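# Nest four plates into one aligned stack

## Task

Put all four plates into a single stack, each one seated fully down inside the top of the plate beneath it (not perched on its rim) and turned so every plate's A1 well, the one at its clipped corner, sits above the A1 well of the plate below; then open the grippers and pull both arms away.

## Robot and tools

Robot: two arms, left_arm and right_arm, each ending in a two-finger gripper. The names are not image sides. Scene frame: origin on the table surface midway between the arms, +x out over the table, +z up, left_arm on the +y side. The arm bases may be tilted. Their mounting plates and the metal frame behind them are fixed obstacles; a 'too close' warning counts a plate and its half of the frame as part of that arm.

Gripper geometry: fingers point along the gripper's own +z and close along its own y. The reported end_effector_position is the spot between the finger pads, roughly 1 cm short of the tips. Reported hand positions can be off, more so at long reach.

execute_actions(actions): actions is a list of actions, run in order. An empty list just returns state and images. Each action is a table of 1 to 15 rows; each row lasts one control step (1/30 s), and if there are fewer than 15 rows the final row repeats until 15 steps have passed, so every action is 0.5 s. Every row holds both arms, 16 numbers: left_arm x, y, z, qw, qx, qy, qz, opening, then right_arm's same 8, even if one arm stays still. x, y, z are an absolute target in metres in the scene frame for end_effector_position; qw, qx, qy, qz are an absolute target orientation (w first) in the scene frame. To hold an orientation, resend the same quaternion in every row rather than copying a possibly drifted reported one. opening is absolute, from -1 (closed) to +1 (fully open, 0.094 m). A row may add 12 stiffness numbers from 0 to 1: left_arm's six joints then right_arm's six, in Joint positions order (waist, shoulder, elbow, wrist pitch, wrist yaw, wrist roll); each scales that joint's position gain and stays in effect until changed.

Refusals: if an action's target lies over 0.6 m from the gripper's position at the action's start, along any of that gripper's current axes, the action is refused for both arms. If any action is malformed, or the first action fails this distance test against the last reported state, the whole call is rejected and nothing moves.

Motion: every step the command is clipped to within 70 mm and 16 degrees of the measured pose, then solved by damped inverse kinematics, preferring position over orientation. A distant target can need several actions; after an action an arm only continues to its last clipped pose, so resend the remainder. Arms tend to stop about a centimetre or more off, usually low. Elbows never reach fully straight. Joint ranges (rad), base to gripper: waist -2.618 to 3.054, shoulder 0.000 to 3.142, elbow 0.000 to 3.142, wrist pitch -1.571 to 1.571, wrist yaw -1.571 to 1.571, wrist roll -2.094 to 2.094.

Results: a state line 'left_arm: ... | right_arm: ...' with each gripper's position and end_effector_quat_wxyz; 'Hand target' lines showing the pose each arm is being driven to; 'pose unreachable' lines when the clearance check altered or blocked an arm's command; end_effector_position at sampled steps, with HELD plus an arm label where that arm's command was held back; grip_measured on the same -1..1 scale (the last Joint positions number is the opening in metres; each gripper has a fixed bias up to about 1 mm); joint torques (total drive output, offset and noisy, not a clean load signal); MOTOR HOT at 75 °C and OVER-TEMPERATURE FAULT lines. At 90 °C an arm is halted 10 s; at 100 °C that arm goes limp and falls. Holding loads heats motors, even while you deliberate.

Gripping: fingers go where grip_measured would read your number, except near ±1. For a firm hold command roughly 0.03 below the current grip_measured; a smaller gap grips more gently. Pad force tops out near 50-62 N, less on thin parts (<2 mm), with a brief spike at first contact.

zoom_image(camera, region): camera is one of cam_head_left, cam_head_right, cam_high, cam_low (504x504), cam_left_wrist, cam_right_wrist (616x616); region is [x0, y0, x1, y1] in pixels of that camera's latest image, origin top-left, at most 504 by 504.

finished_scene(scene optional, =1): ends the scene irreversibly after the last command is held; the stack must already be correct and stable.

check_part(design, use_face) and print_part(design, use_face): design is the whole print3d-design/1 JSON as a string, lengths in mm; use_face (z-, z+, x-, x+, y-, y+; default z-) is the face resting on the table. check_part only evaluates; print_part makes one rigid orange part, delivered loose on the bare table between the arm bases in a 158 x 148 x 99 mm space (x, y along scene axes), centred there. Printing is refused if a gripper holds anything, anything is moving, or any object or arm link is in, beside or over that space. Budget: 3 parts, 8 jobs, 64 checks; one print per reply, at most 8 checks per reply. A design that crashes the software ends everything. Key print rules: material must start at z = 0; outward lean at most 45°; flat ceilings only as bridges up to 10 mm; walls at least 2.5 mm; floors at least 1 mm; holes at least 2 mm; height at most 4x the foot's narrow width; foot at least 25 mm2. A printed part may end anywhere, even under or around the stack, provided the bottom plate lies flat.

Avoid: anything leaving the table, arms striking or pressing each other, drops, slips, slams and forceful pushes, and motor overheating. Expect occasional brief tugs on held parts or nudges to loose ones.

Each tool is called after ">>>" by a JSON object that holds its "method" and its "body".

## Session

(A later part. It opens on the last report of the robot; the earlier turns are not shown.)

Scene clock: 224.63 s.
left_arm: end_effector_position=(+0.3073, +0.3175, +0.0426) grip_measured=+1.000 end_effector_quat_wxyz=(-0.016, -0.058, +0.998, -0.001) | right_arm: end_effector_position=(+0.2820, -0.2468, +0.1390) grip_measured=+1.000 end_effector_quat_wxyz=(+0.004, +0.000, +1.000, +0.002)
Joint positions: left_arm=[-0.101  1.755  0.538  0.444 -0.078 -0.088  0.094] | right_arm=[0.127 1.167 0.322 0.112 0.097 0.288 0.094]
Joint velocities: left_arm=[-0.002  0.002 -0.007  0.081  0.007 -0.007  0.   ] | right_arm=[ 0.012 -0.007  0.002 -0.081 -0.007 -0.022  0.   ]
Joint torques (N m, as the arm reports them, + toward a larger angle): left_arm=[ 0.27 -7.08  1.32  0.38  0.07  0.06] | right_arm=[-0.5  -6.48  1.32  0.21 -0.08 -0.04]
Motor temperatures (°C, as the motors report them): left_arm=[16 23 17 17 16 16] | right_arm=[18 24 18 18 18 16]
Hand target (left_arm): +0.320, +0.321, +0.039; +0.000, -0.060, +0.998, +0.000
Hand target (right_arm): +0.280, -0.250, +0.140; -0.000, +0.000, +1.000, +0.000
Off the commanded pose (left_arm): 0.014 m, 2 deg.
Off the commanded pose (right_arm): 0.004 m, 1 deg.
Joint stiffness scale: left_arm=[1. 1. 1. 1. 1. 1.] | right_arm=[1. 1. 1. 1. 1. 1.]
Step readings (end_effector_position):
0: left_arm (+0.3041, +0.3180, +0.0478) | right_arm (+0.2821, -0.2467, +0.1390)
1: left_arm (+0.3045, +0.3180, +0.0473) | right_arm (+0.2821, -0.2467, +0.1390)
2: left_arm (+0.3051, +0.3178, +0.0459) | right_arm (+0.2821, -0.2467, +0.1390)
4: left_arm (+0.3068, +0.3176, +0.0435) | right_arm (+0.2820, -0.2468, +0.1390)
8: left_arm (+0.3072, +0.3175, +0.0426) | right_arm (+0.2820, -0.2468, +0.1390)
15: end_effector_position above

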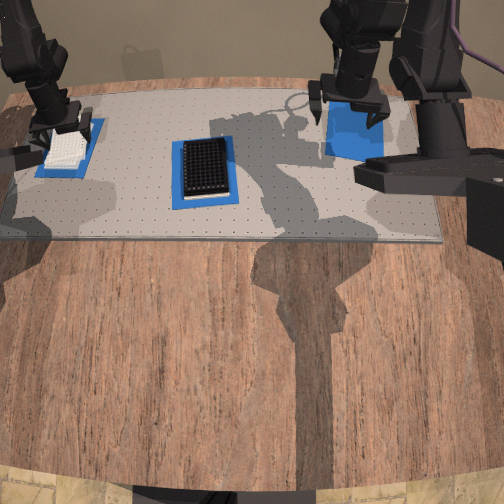

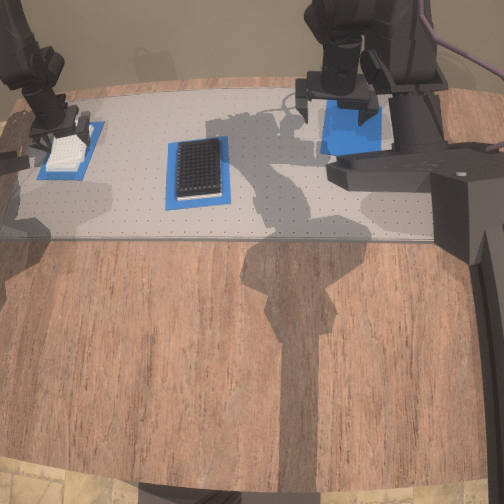

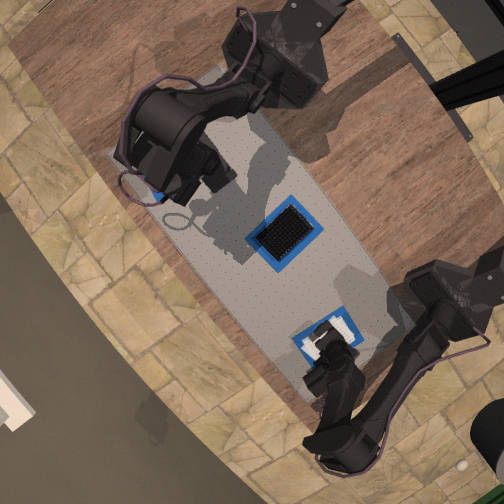

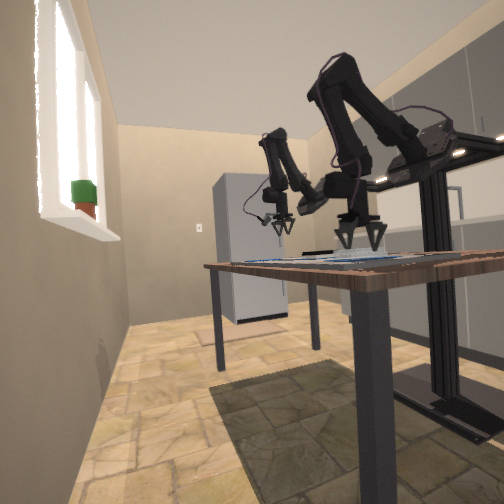

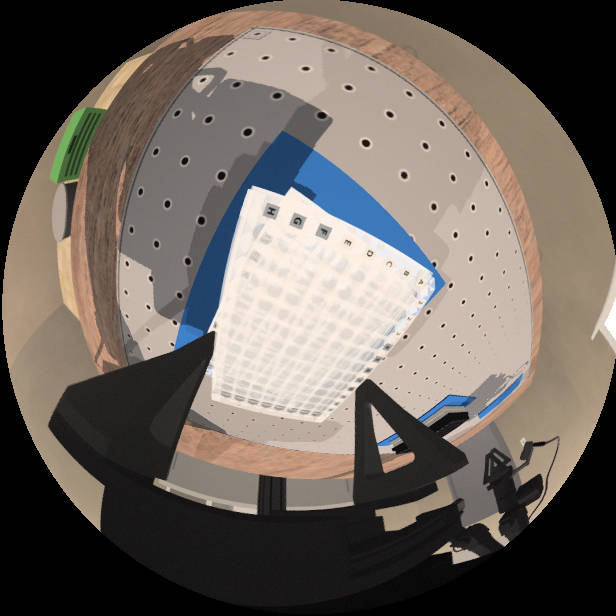

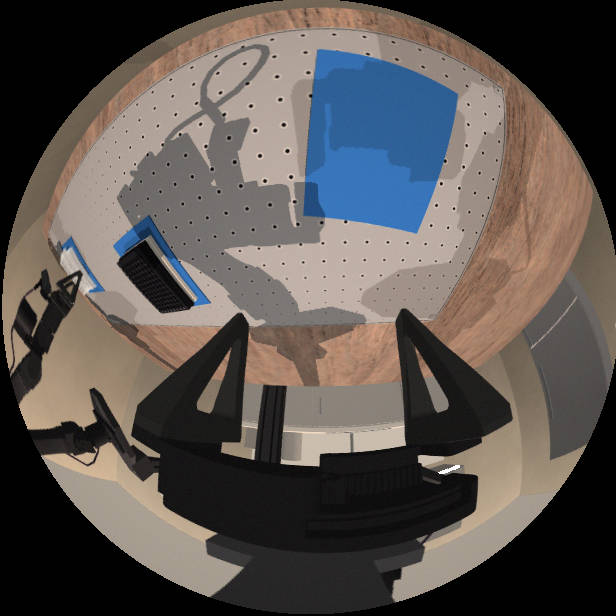

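Slightly lower, then close.

>>> {"method": "execute_actions", "body": {"actions": [[[0.32,0.321,0.0365,0,-0.06,0.998,0,1,0.28,-0.25,0.14,0,0,1,0,1]],[[0.32,0.321,0.0365,0,-0.06,0.998,0,0.85,0.28,-0.25,0.14,0,0,1,0,1],[0.32,0.321,0.0365,0,-0.06,0.998,0,0.85,0.28,-0.25,0.14,0,0,1,0,1],[0.32,0.321,0.0365,0,-0.06,0.998,0,0.8,0.28,-0.25,0.14,0,0,1,0,1],[0.32,0.321,0.0365,0,-0.06,0.998,0,0.8,0.28,-0.25,0.14,0,0,1,0,1],[0.32,0.321,0.0365,0,-0.06,0.998,0,0.8,0.28,-0.25,0.14,0,0,1,0,1],[0.32,0.321,0.0365,0,-0.06,0.998,0,0.7,0.28,-0.25,0.14,0,0,1,0,1]]]}}

>>> {"method": "zoom_image", "body": {"camera": "cam_low", "region": [310,210,410,270]}}

Scene clock: 230.53 s.
left_arm: end_effector_position=(+0.3051, +0.3171, +0.0407) grip_measured=+0.744 end_effector_quat_wxyz=(-0.018, -0.058, +0.998, -0.001) | right_arm: end_effector_position=(+0.2820, -0.2468, +0.1390) grip_measured=+1.000 end_effector_quat_wxyz=(+0.004, +0.000, +1.000, +0.002)
Joint positions: left_arm=[-0.101  1.767  0.538  0.453 -0.076 -0.087  0.082] | right_arm=[0.127 1.167 0.322 0.112 0.097 0.288 0.094]
Joint velocities: left_arm=[-0.012 -0.002  0.007  0.095 -0.022 -0.051 -0.001] | right_arm=[-0.007  0.027 -0.007 -0.081 -0.051 -0.037  0.   ]
Joint torques (N m, as the arm reports them, + toward a larger angle): left_arm=[ 0.29 -7.07  1.68  0.35  0.07  0.05] | right_arm=[-0.54 -6.45  1.33  0.21 -0.06 -0.04]
Motor temperatures (°C, as the motors report them): left_arm=[16 23 17 17 16 16] | right_arm=[18 23 18 18 18 16]
Hand target (left_arm): +0.320, +0.321, +0.037; -0.000, -0.060, +0.998, -0.000
Hand target (right_arm): +0.280, -0.250, +0.140; +0.000, +0.000, +1.000, +0.000
Off the commanded pose (left_arm): 0.016 m, 2 deg.
Off the commanded pose (right_arm): 0.004 m, 1 deg.
Joint stiffness scale: left_arm=[1. 1. 1. 1. 1. 1.] | right_arm=[1. 1. 1. 1. 1. 1.]
Step readings (end_effector_position; steps 1 to 15: 1st action; 16 to 30: 2nd action):
0: left_arm (+0.3073, +0.3175, +0.0426) | right_arm (+0.2820, -0.2468, +0.1390)
1: left_arm (+0.3071, +0.3175, +0.0425) | right_arm (+0.2820, -0.2468, +0.1390)
2: left_arm (+0.3069, +0.3175, +0.0420) | right_arm (+0.2820, -0.2468, +0.1390)
4: left_arm (+0.3059, +0.3174, +0.0412) | right_arm (+0.2820, -0.2468, +0.1390)
8: left_arm (+0.3048, +0.3172, +0.0407) | right_arm (+0.2820, -0.2468, +0.1390)
15: left_arm (+0.3049, +0.3172, +0.0407) | right_arm (+0.2820, -0.2468, +0.1390)
16: left_arm (+0.3049, +0.3172, +0.0407) | right_arm (+0.2820, -0.2468, +0.1390)
17: left_arm (+0.3050, +0.3172, +0.0407) | right_arm (+0.2820, -0.2468, +0.1390)
19: left_arm (+0.3051, +0.3172, +0.0407) | right_arm (+0.2820, -0.2468, +0.1390)
23: left_arm (+0.3051, +0.3171, +0.0407) | right_arm (+0.2820, -0.2468, +0.1390)
30: end_effector_position above

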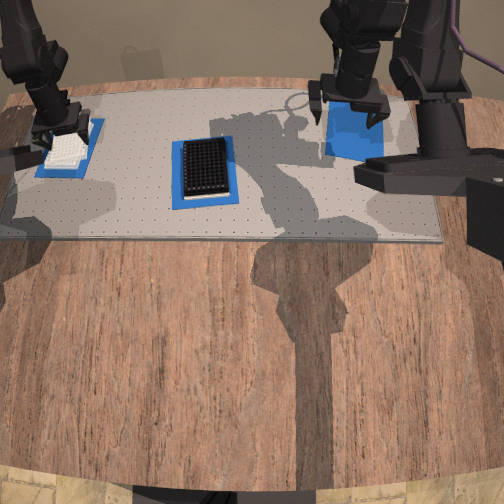

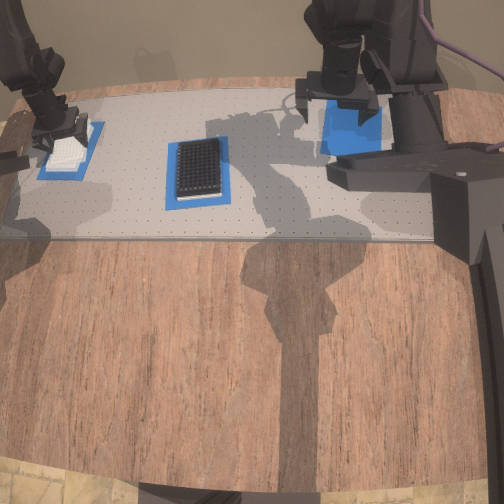

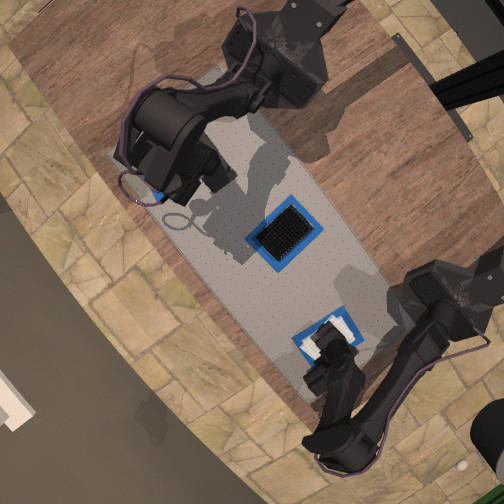

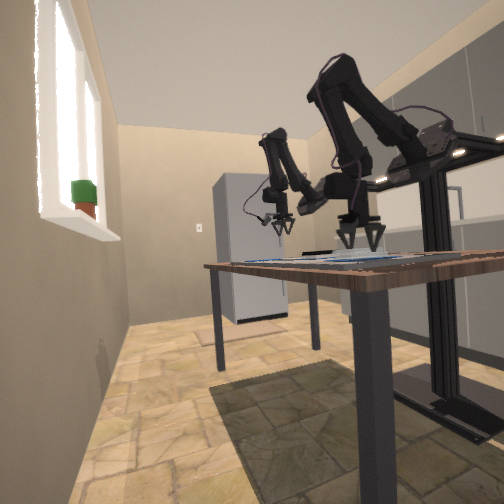

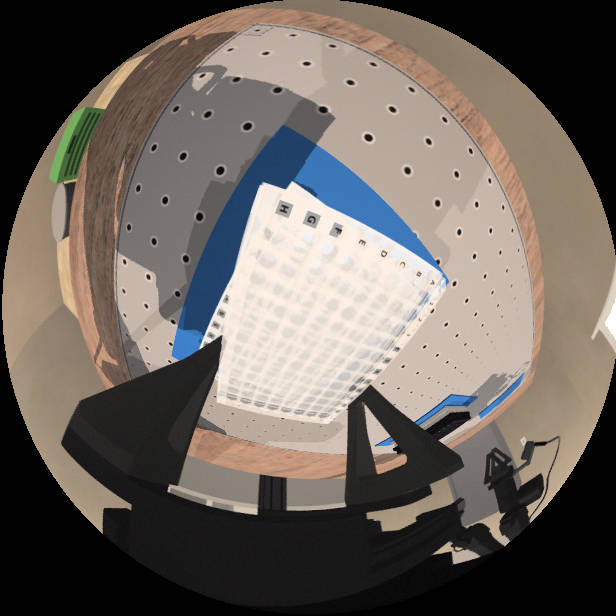

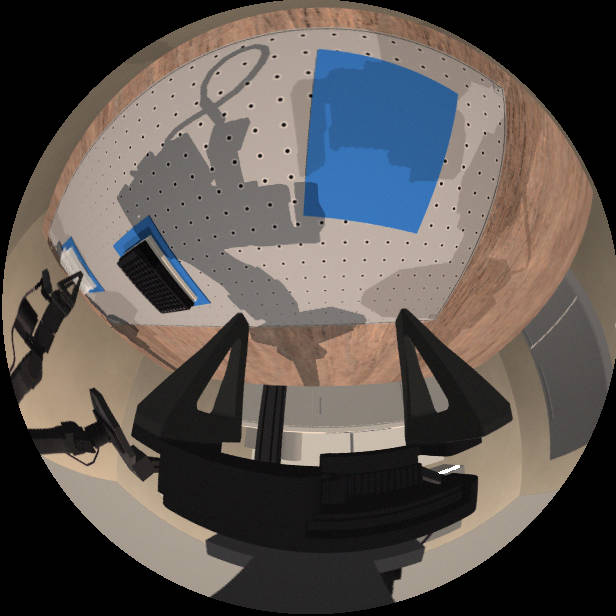

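Region (310, 210, 410, 270) of cam_low's 504x504 image, scaled by 5.040, with more detail than that image has; it fills the top 302 rows of this view, and the rest is white.

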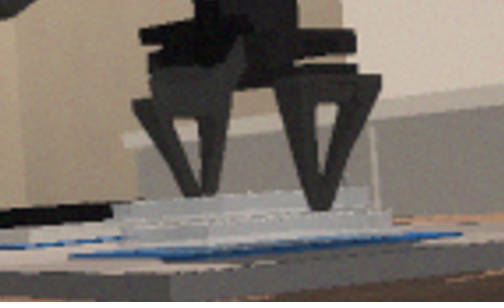

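>>> {"method": "execute_actions", "body": {"actions": [[[0.31,0.318,0.07,0,-0.06,0.998,0,0.7,0.28,-0.25,0.14,0,0,1,0,1]],[[0.30,0.25,0.10,0,0.2,0.98,0,0.7,0.3,-0.3,0.14,0,0,1,0,1]],[[0.28,0.17,0.10,0,0.55,0.835,0,0.7,0.3,-0.3,0.14,0,0,1,0,1]],[[0.26,0.09,0.10,0,0.82,0.57,0,0.7,0.3,-0.3,0.14,0,0,1,0,1]],[[0.24,0.03,0.10,0,0.95,0.31,0,0.7,0.3,-0.3,0.14,0,0,1,0,1]],[[0.236,0.012,0.09,0,0.997,0.078,0,0.7,0.3,-0.3,0.14,0,0,1,0,1]],[[0.236,0.012,0.09,0,0.997,0.078,0,0.7,0.3,-0.3,0.14,0,0,1,0,1]]]}}

Scene clock: 240.30 s.
left_arm: end_effector_position=(+0.2362, +0.0248, +0.0844) grip_measured=+0.745 end_effector_quat_wxyz=(-0.018, +0.995, +0.095, -0.000) | right_arm: end_effector_position=(+0.2930, -0.2977, +0.1402) grip_measured=+1.000 end_effector_quat_wxyz=(-0.001, -0.001, +1.000, +0.001)
Joint positions: left_arm=[-1.11   2.187  1.029 -0.004 -0.749  2.083  0.082] | right_arm=[-0.169  1.164  0.337  0.08  -0.121  0.086  0.094]
Joint velocities: left_arm=[ 0.012 -0.022 -0.012 -0.081  0.022  0.022 -0.001] | right_arm=[-0.007 -0.007 -0.002 -0.037  0.022  0.007  0.   ]
Joint torques (N m, as the arm reports them, + toward a larger angle): left_arm=[-7.9  -7.8   3.26 -0.09  0.04  0.06] | right_arm=[-1.24 -4.83  4.19  0.19 -0.07 -0.04]
Motor temperatures (°C, as the motors report them): left_arm=[17 24 17 17 16 16] | right_arm=[18 23 19 18 18 16]
Hand target (left_arm): +0.236, +0.012, +0.090; -0.007, +0.996, +0.085, -0.001
Hand target (right_arm): +0.300, -0.300, +0.140; +0.000, +0.000, +1.000, -0.000
Off the commanded pose (left_arm): 0.014 m, 3 deg.
Off the commanded pose (right_arm): 0.007 m, 0 deg.
Joint stiffness scale: left_arm=[1. 1. 1. 1. 1. 1.] | right_arm=[1. 1. 1. 1. 1. 1.]
joint sent to its limit (left arm) — the command would take joint 6 (wrist roll) past its upper limit, so that joint was sent only as far as its limit.
Step readings (end_effector_position; steps 1 to 15: 1st action; 16 to 30: 2nd action; 31 to 45: 3rd action; 46 to 60: 4th action; 61 to 75: 5th action; 76 to 90: 6th action; 91 to 105: 7th action):
0: left_arm (+0.3051, +0.3171, +0.0407) | right_arm (+0.2820, -0.2468, +0.1390)
1: left_arm (+0.3055, +0.3173, +0.0428) | right_arm (+0.2820, -0.2468, +0.1390)
2: left_arm (+0.3057, +0.3177, +0.0481) | right_arm (+0.2820, -0.2468, +0.1390)
4: left_arm (+0.3107, +0.3187, +0.0584) | right_arm (+0.2820, -0.2468, +0.1390)
8: left_arm (+0.3226, +0.3198, +0.0657) | right_arm (+0.2820, -0.2468, +0.1390)
15: left_arm (+0.3200, +0.3197, +0.0657) | right_arm (+0.2820, -0.2468, +0.1390)
16: left_arm (+0.3190, +0.3169, +0.0675) | right_arm (+0.2829, -0.2508, +0.1386)
17: left_arm (+0.3172, +0.3053, +0.0722) | right_arm (+0.2867, -0.2678, +0.1381)
19: left_arm (+0.3123, +0.2664, +0.0839) | right_arm (+0.2923, -0.3016, +0.1392)
23: left_arm (+0.3087, +0.2371, +0.0965) | right_arm (+0.2904, -0.3096, +0.1400)
30: left_arm (+0.3020, +0.2510, +0.0964) | right_arm (+0.2933, -0.2998, +0.1402)
31: left_arm (+0.3004, +0.2485, +0.0971) | right_arm (+0.2939, -0.2993, +0.1402)
32: left_arm (+0.2970, +0.2349, +0.0989) | right_arm (+0.2940, -0.2990, +0.1402)
34: left_arm (+0.2818, +0.1931, +0.1038) | right_arm (+0.2938, -0.2985, +0.1402)
38: left_arm (+0.2680, +0.1671, +0.1023) | right_arm (+0.2934, -0.2980, +0.1402)
45: left_arm (+0.2770, +0.1779, +0.0998) | right_arm (+0.2931, -0.2977, +0.1402)
46: left_arm (+0.2768, +0.1754, +0.1000) | right_arm (+0.2931, -0.2977, +0.1402)
47: left_arm (+0.2747, +0.1636, +0.1000) | right_arm (+0.2931, -0.2977, +0.1402)
49: left_arm (+0.2654, +0.1242, +0.1019) | right_arm (+0.2931, -0.2977, +0.1402)
53: left_arm (+0.2542, +0.0871, +0.1015) | right_arm (+0.2930, -0.2977, +0.1402)
60: left_arm (+0.2599, +0.0951, +0.0992) | right_arm (+0.2930, -0.2977, +0.1402)
61: left_arm (+0.2593, +0.0928, +0.0991) | right_arm (+0.2930, -0.2977, +0.1402)
62: left_arm (+0.2579, +0.0833, +0.0976) | right_arm (+0.2930, -0.2977, +0.1402)
64: left_arm (+0.2494, +0.0535, +0.0971) | right_arm (+0.2930, -0.2977, +0.1402)
68: left_arm (+0.2364, +0.0313, +0.0982) | right_arm (+0.2930, -0.2977, +0.1402)
75: left_arm (+0.2389, +0.0360, +0.0979) | right_arm (+0.2930, -0.2977, +0.1402)
76: left_arm (+0.2389, +0.0355, +0.0967) | right_arm (+0.2930, -0.2977, +0.1402)
77: left_arm (+0.2394, +0.0321, +0.0938) | right_arm (+0.2930, -0.2977, +0.1402)
79: left_arm (+0.2394, +0.0243, +0.0877) | right_arm (+0.2930, -0.2977, +0.1402)
83: left_arm (+0.2366, +0.0229, +0.0839) | right_arm (+0.2930, -0.2977, +0.1402)
90: left_arm (+0.2366, +0.0241, +0.0843) | right_arm (+0.2930, -0.2977, +0.1402)
91: left_arm (+0.2367, +0.0241, +0.0843) | right_arm (+0.2930, -0.2977, +0.1402)
92: left_arm (+0.2367, +0.0241, +0.0843) | right_arm (+0.2930, -0.2977, +0.1402)
94: left_arm (+0.2367, +0.0242, +0.0844) | right_arm (+0.2930, -0.2977, +0.1402)
98: left_arm (+0.2365, +0.0245, +0.0844) | right_arm (+0.2930, -0.2977, +0.1402)
105: end_effector_position above

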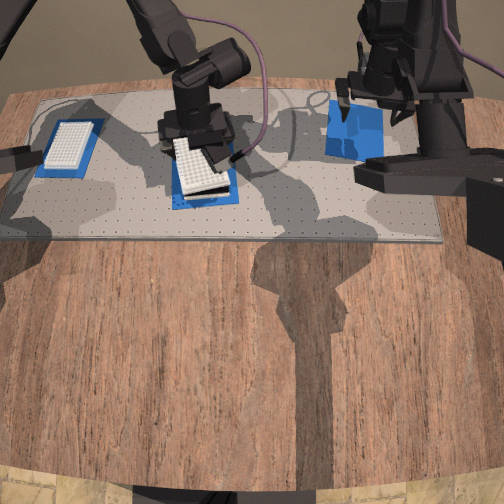

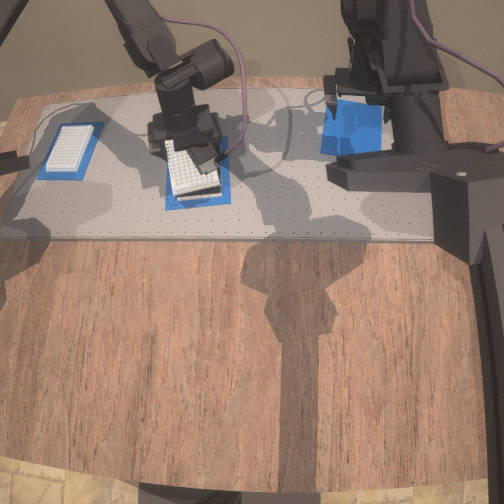

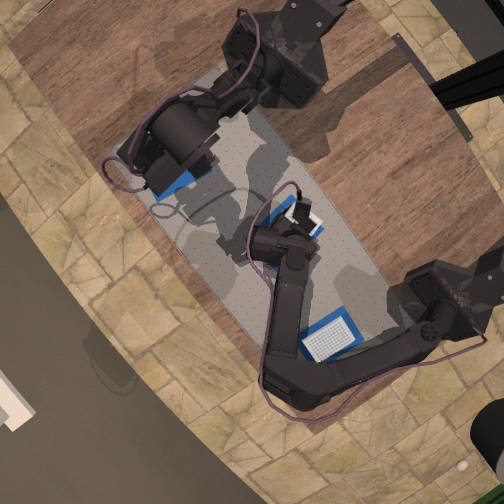

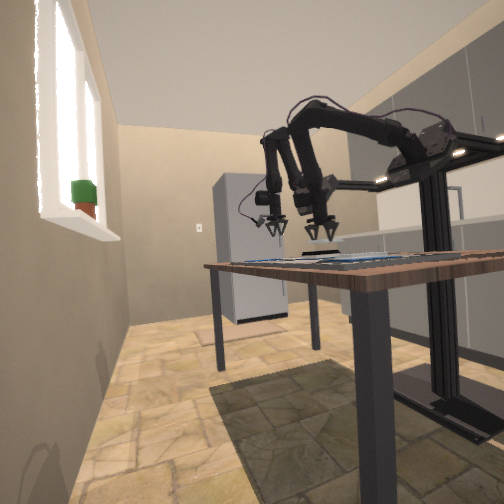

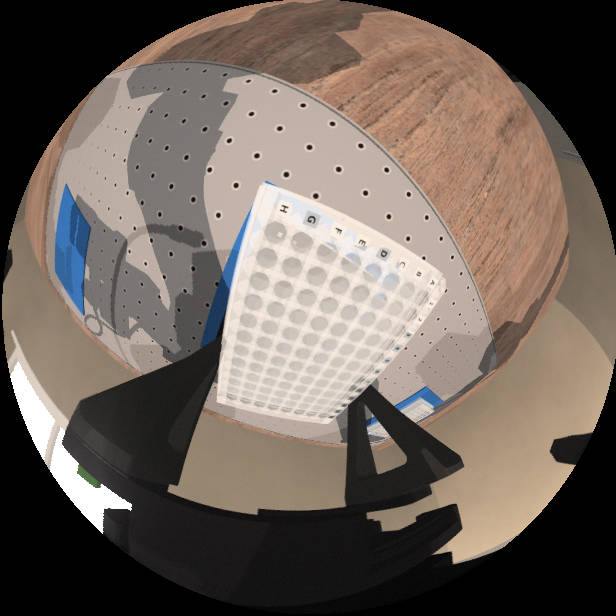

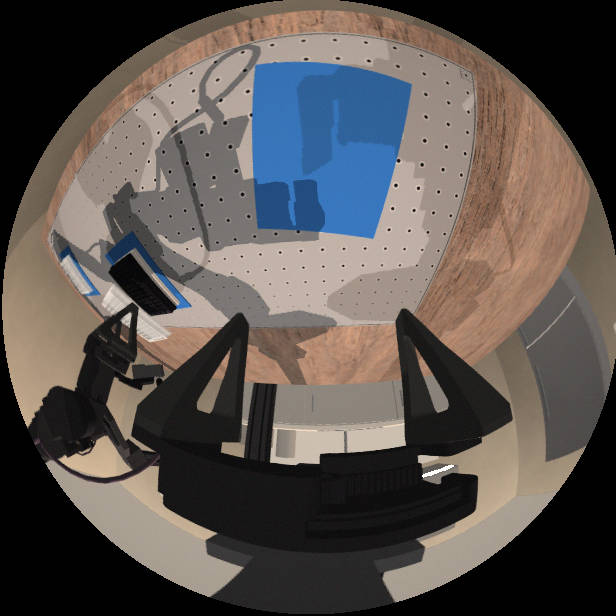

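Nearly reachable in one stage. Go further −y and lower.

>>> {"method": "execute_actions", "body": {"actions": [[[0.236,0.0,0.075,0,0.997,0.078,0,0.7,0.3,-0.3,0.14,0,0,1,0,1]],[[0.236,0.0,0.068,0,0.997,0.078,0,0.7,0.3,-0.3,0.14,0,0,1,0,1]]]}}

>>> {"method": "zoom_image", "body": {"camera": "cam_head_left", "region": [160,125,250,215]}}

>>> {"method": "zoom_image", "body": {"camera": "cam_right_wrist", "region": [80,220,220,360]}}

Scene clock: 246.73 s.
left_arm: end_effector_position=(+0.2337, +0.0094, +0.0670) grip_measured=+0.745 end_effector_quat_wxyz=(-0.023, +0.995, +0.093, -0.001) | right_arm: end_effector_position=(+0.2930, -0.2977, +0.1402) grip_measured=+1.000 end_effector_quat_wxyz=(-0.001, -0.001, +1.000, +0.001)
Joint positions: left_arm=[-1.105  2.28   1.125 -0.015 -0.751  2.085  0.082] | right_arm=[-0.169  1.164  0.337  0.08  -0.121  0.086  0.094]
Joint velocities: left_arm=[-0.012  0.012 -0.007 -0.125 -0.022  0.007 -0.   ] | right_arm=[-0.007 -0.012 -0.007  0.037 -0.007 -0.037  0.   ]
Joint torques (N m, as the arm reports them, + toward a larger angle): left_arm=[-7.06 -7.92  3.2   0.    0.09  0.04] | right_arm=[-1.24 -4.84  4.19  0.18 -0.07 -0.04]
Motor temperatures (°C, as the motors report them): left_arm=[18 24 17 17 16 16] | right_arm=[18 23 19 18 18 16]
Hand target (left_arm): +0.236, -0.000, +0.068; -0.014, +0.996, +0.093, -0.002
Hand target (right_arm): +0.300, -0.300, +0.140; +0.000, +0.000, +1.000, -0.000
Off the commanded pose (left_arm): 0.010 m, 3 deg.
Off the commanded pose (right_arm): 0.007 m, 0 deg.
Joint stiffness scale: left_arm=[1. 1. 1. 1. 1. 1.] | right_arm=[1. 1. 1. 1. 1. 1.]
joint sent to its limit (left arm) — the command would take joint 6 (wrist roll) past its upper limit, so that joint was sent only as far as its limit.
Step readings (end_effector_position; steps 1 to 15: 1st action; 16 to 30: 2nd action):
0: left_arm (+0.2362, +0.0249, +0.0844) | right_arm (+0.2930, -0.2977, +0.1402)
1: left_arm (+0.2362, +0.0238, +0.0834) | right_arm (+0.2930, -0.2977, +0.1402)
2: left_arm (+0.2367, +0.0199, +0.0806) | right_arm (+0.2930, -0.2977, +0.1402)
4: left_arm (+0.2369, +0.0124, +0.0751) | right_arm (+0.2930, -0.2977, +0.1402)
8: left_arm (+0.2342, +0.0108, +0.0718) | right_arm (+0.2930, -0.2977, +0.1402)
15: left_arm (+0.2340, +0.0109, +0.0717) | right_arm (+0.2930, -0.2977, +0.1402)
16: left_arm (+0.2341, +0.0106, +0.0713) | right_arm (+0.2930, -0.2977, +0.1402)
17: left_arm (+0.2343, +0.0098, +0.0703) | right_arm (+0.2930, -0.2977, +0.1402)
19: left_arm (+0.2343, +0.0086, +0.0685) | right_arm (+0.2930, -0.2977, +0.1402)
23: left_arm (+0.2337, +0.0094, +0.0670) | right_arm (+0.2930, -0.2977, +0.1402)
30: end_effector_position above

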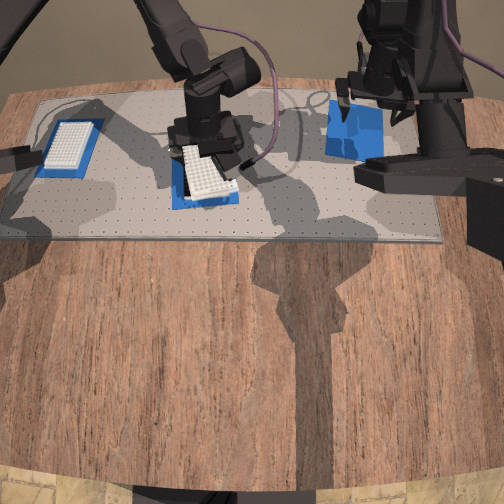

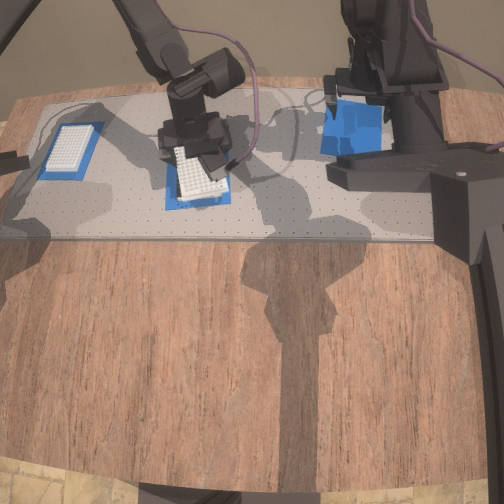

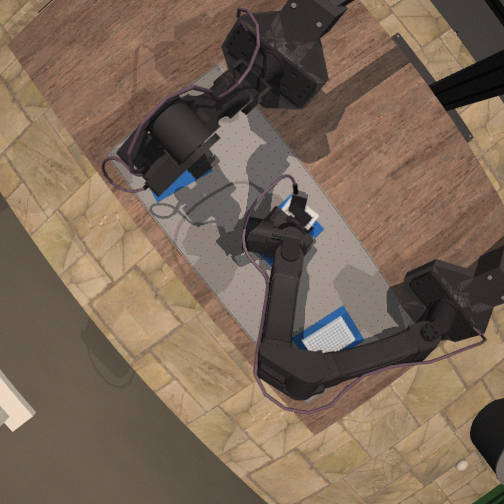

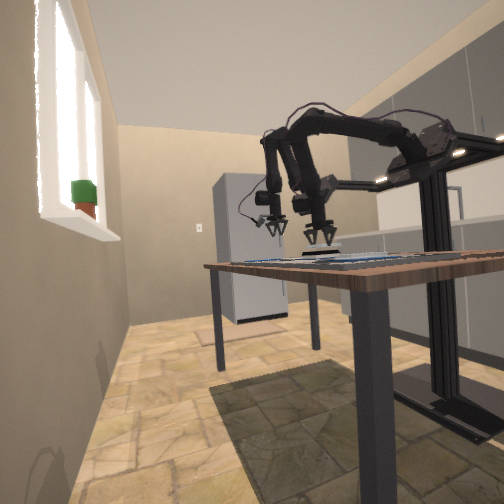

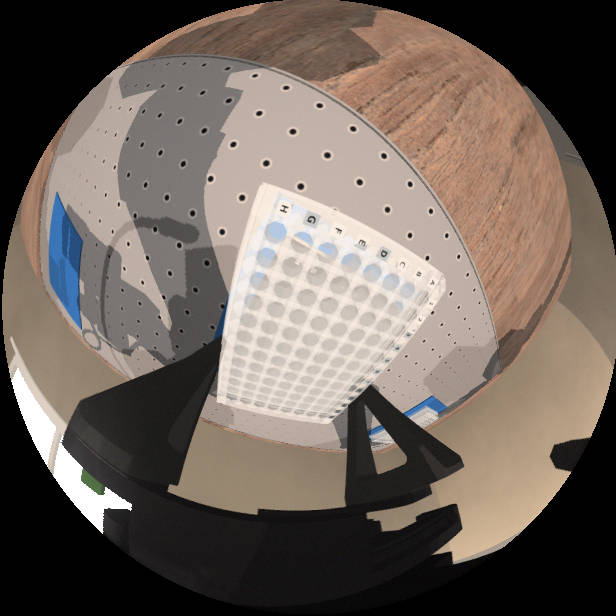

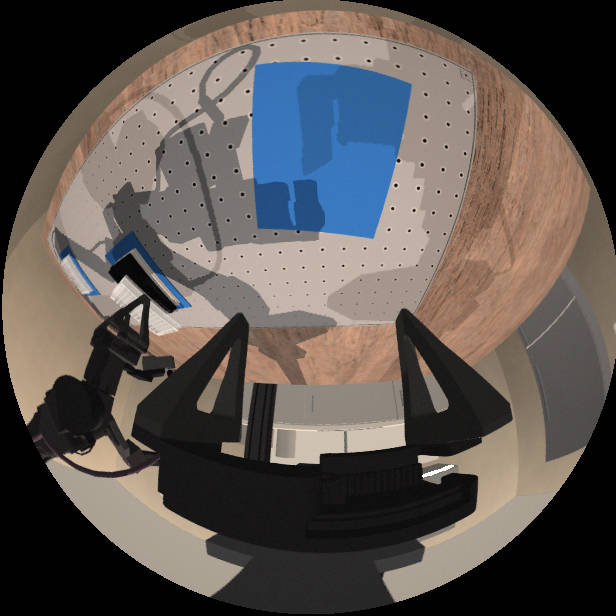

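Region (160, 125, 250, 215) of cam_head_left's 504x504 image, scaled by 5.600, with more detail than that image has.

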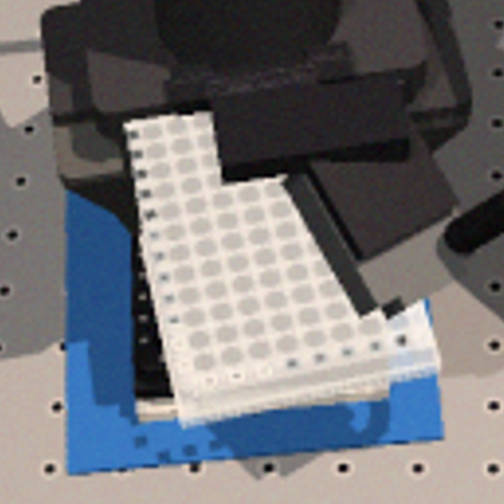

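Region (80, 220, 220, 360) of cam_right_wrist's 616x616 image, scaled by 3.600, with more detail than that image has.

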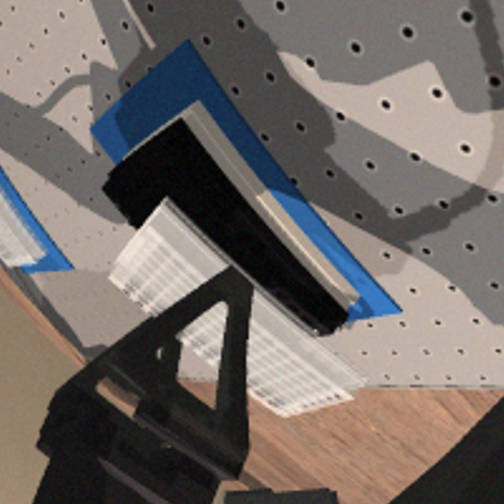

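>>> {"method": "execute_actions", "body": {"actions": [[[0.25,0.024,0.07,0,0.995,0.1,0,0.7,0.3,-0.3,0.14,0,0,1,0,1]],[[0.25,0.016,0.058,0,0.995,0.1,0,0.7,0.3,-0.3,0.14,0,0,1,0,1]]]}}

>>> {"method": "zoom_image", "body": {"camera": "cam_head_left", "region": [160,125,250,215]}}

>>> {"method": "zoom_image", "body": {"camera": "cam_low", "region": [280,220,360,270]}}

Scene clock: 252.23 s.
left_arm: end_effector_position=(+0.2459, +0.0285, +0.0563) grip_measured=+0.745 end_effector_quat_wxyz=(-0.036, +0.992, +0.119, -0.003) | right_arm: end_effector_position=(+0.2930, -0.2977, +0.1402) grip_measured=+1.000 end_effector_quat_wxyz=(-0.001, -0.001, +1.000, +0.001)
Joint positions: left_arm=[-1.045  2.26   1.105  0.002 -0.738  2.085  0.082] | right_arm=[-0.169  1.164  0.337  0.08  -0.121  0.086  0.094]
Joint velocities: left_arm=[ 0.012 -0.007  0.002 -0.081 -0.022 -0.022  0.   ] | right_arm=[ 0.002 -0.017  0.002  0.022 -0.022 -0.007  0.   ]
Joint torques (N m, as the arm reports them, + toward a larger angle): left_arm=[-6.99 -8.27  2.94  0.06  0.13  0.04] | right_arm=[-1.25 -4.87  4.18  0.19 -0.08 -0.05]
Motor temperatures (°C, as the motors report them): left_arm=[19 24 17 17 16 16] | right_arm=[18 22 19 18 18 16]
Hand target (left_arm): +0.250, +0.016, +0.058; -0.021, +0.992, +0.122, -0.003
Hand target (right_arm): +0.300, -0.300, +0.140; +0.000, +0.000, +1.000, -0.000
Off the commanded pose (left_arm): 0.013 m, 5 deg.
Off the commanded pose (right_arm): 0.007 m, 0 deg.
Joint stiffness scale: left_arm=[1. 1. 1. 1. 1. 1.] | right_arm=[1. 1. 1. 1. 1. 1.]
joint sent to its limit (left arm) — the command would take joint 6 (wrist roll) past its upper limit, so that joint was sent only as far as its limit.
Step readings (end_effector_position; steps 1 to 15: 1st action; 16 to 30: 2nd action):
0: left_arm (+0.2337, +0.0094, +0.0670) | right_arm (+0.2930, -0.2977, +0.1402)
1: left_arm (+0.2344, +0.0104, +0.0668) | right_arm (+0.2930, -0.2977, +0.1402)
2: left_arm (+0.2356, +0.0132, +0.0669) | right_arm (+0.2930, -0.2977, +0.1402)
4: left_arm (+0.2426, +0.0212, +0.0656) | right_arm (+0.2930, -0.2977, +0.1402)
8: left_arm (+0.2550, +0.0276, +0.0630) | right_arm (+0.2930, -0.2977, +0.1402)
15: left_arm (+0.2556, +0.0271, +0.0630) | right_arm (+0.2930, -0.2977, +0.1402)
16: left_arm (+0.2547, +0.0273, +0.0625) | right_arm (+0.2930, -0.2977, +0.1402)
17: left_arm (+0.2541, +0.0269, +0.0616) | right_arm (+0.2930, -0.2977, +0.1402)
19: left_arm (+0.2509, +0.0270, +0.0591) | right_arm (+0.2930, -0.2977, +0.1402)
23: left_arm (+0.2459, +0.0285, +0.0563) | right_arm (+0.2930, -0.2977, +0.1402)
30: end_effector_position above

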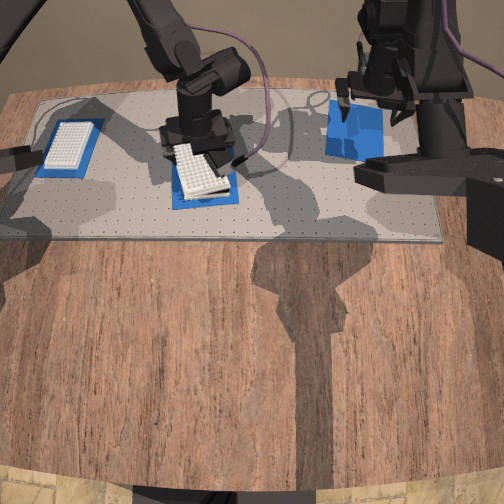

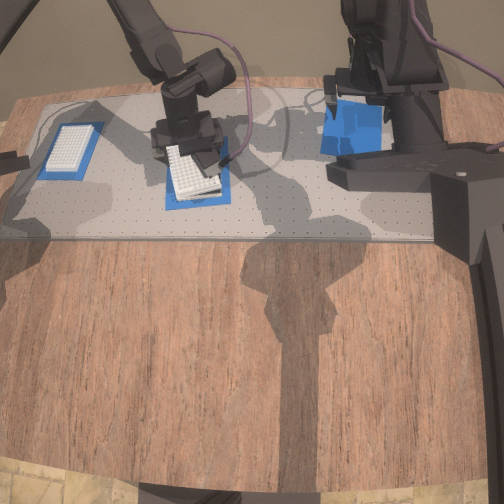

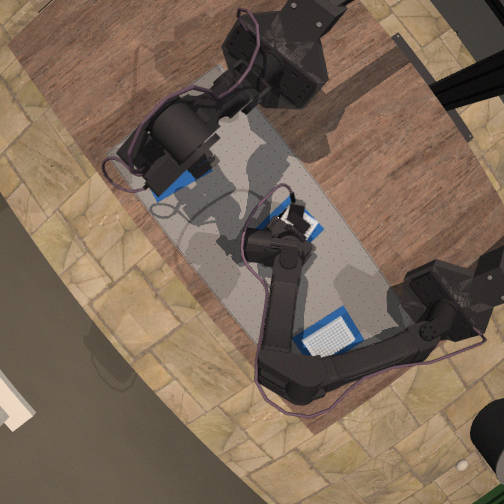

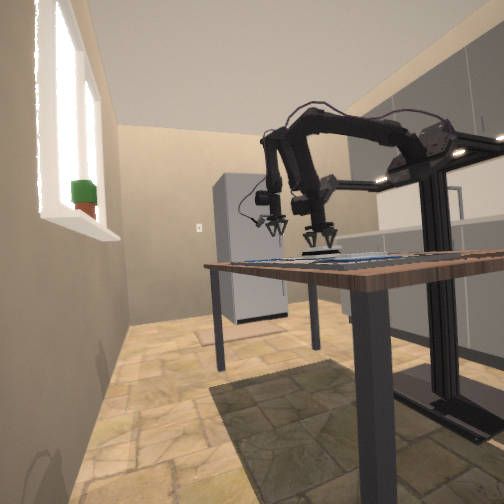

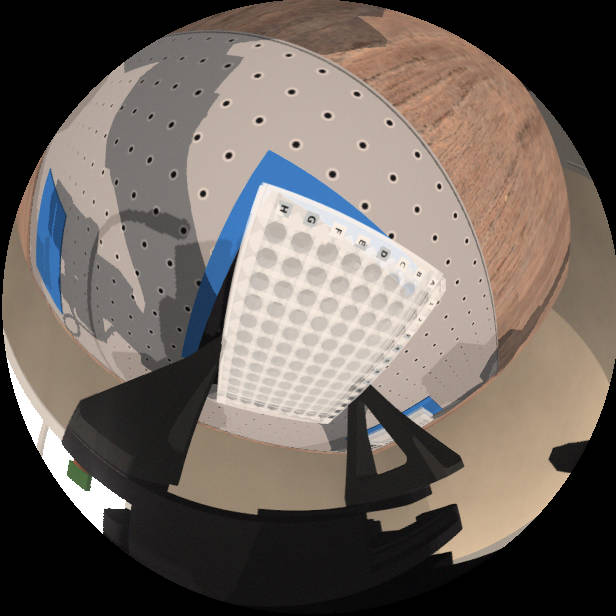

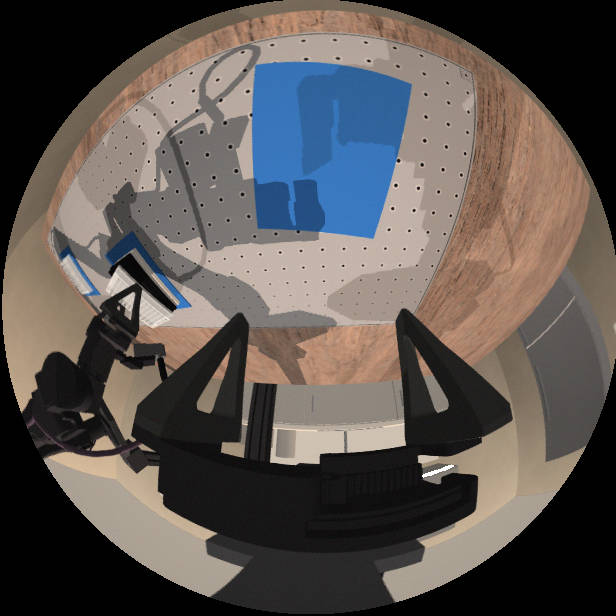

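Region (160, 125, 250, 215) of cam_head_left's 504x504 image, scaled by 5.600, with more detail than that image has.

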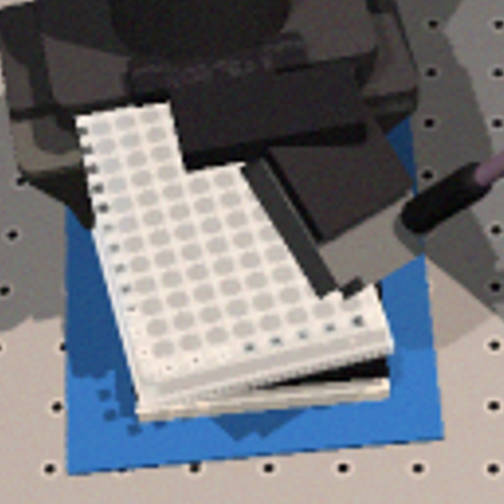

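Region (280, 220, 360, 270) of cam_low's 504x504 image, scaled by 6.300, with more detail than that image has; it fills the top 315 rows of this view, and the rest is white.

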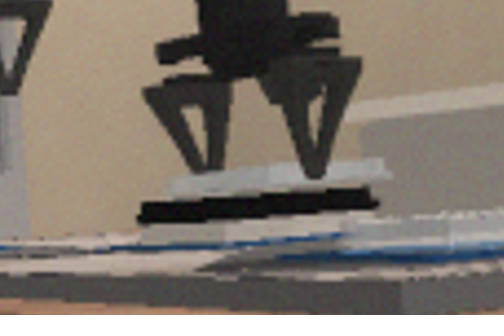

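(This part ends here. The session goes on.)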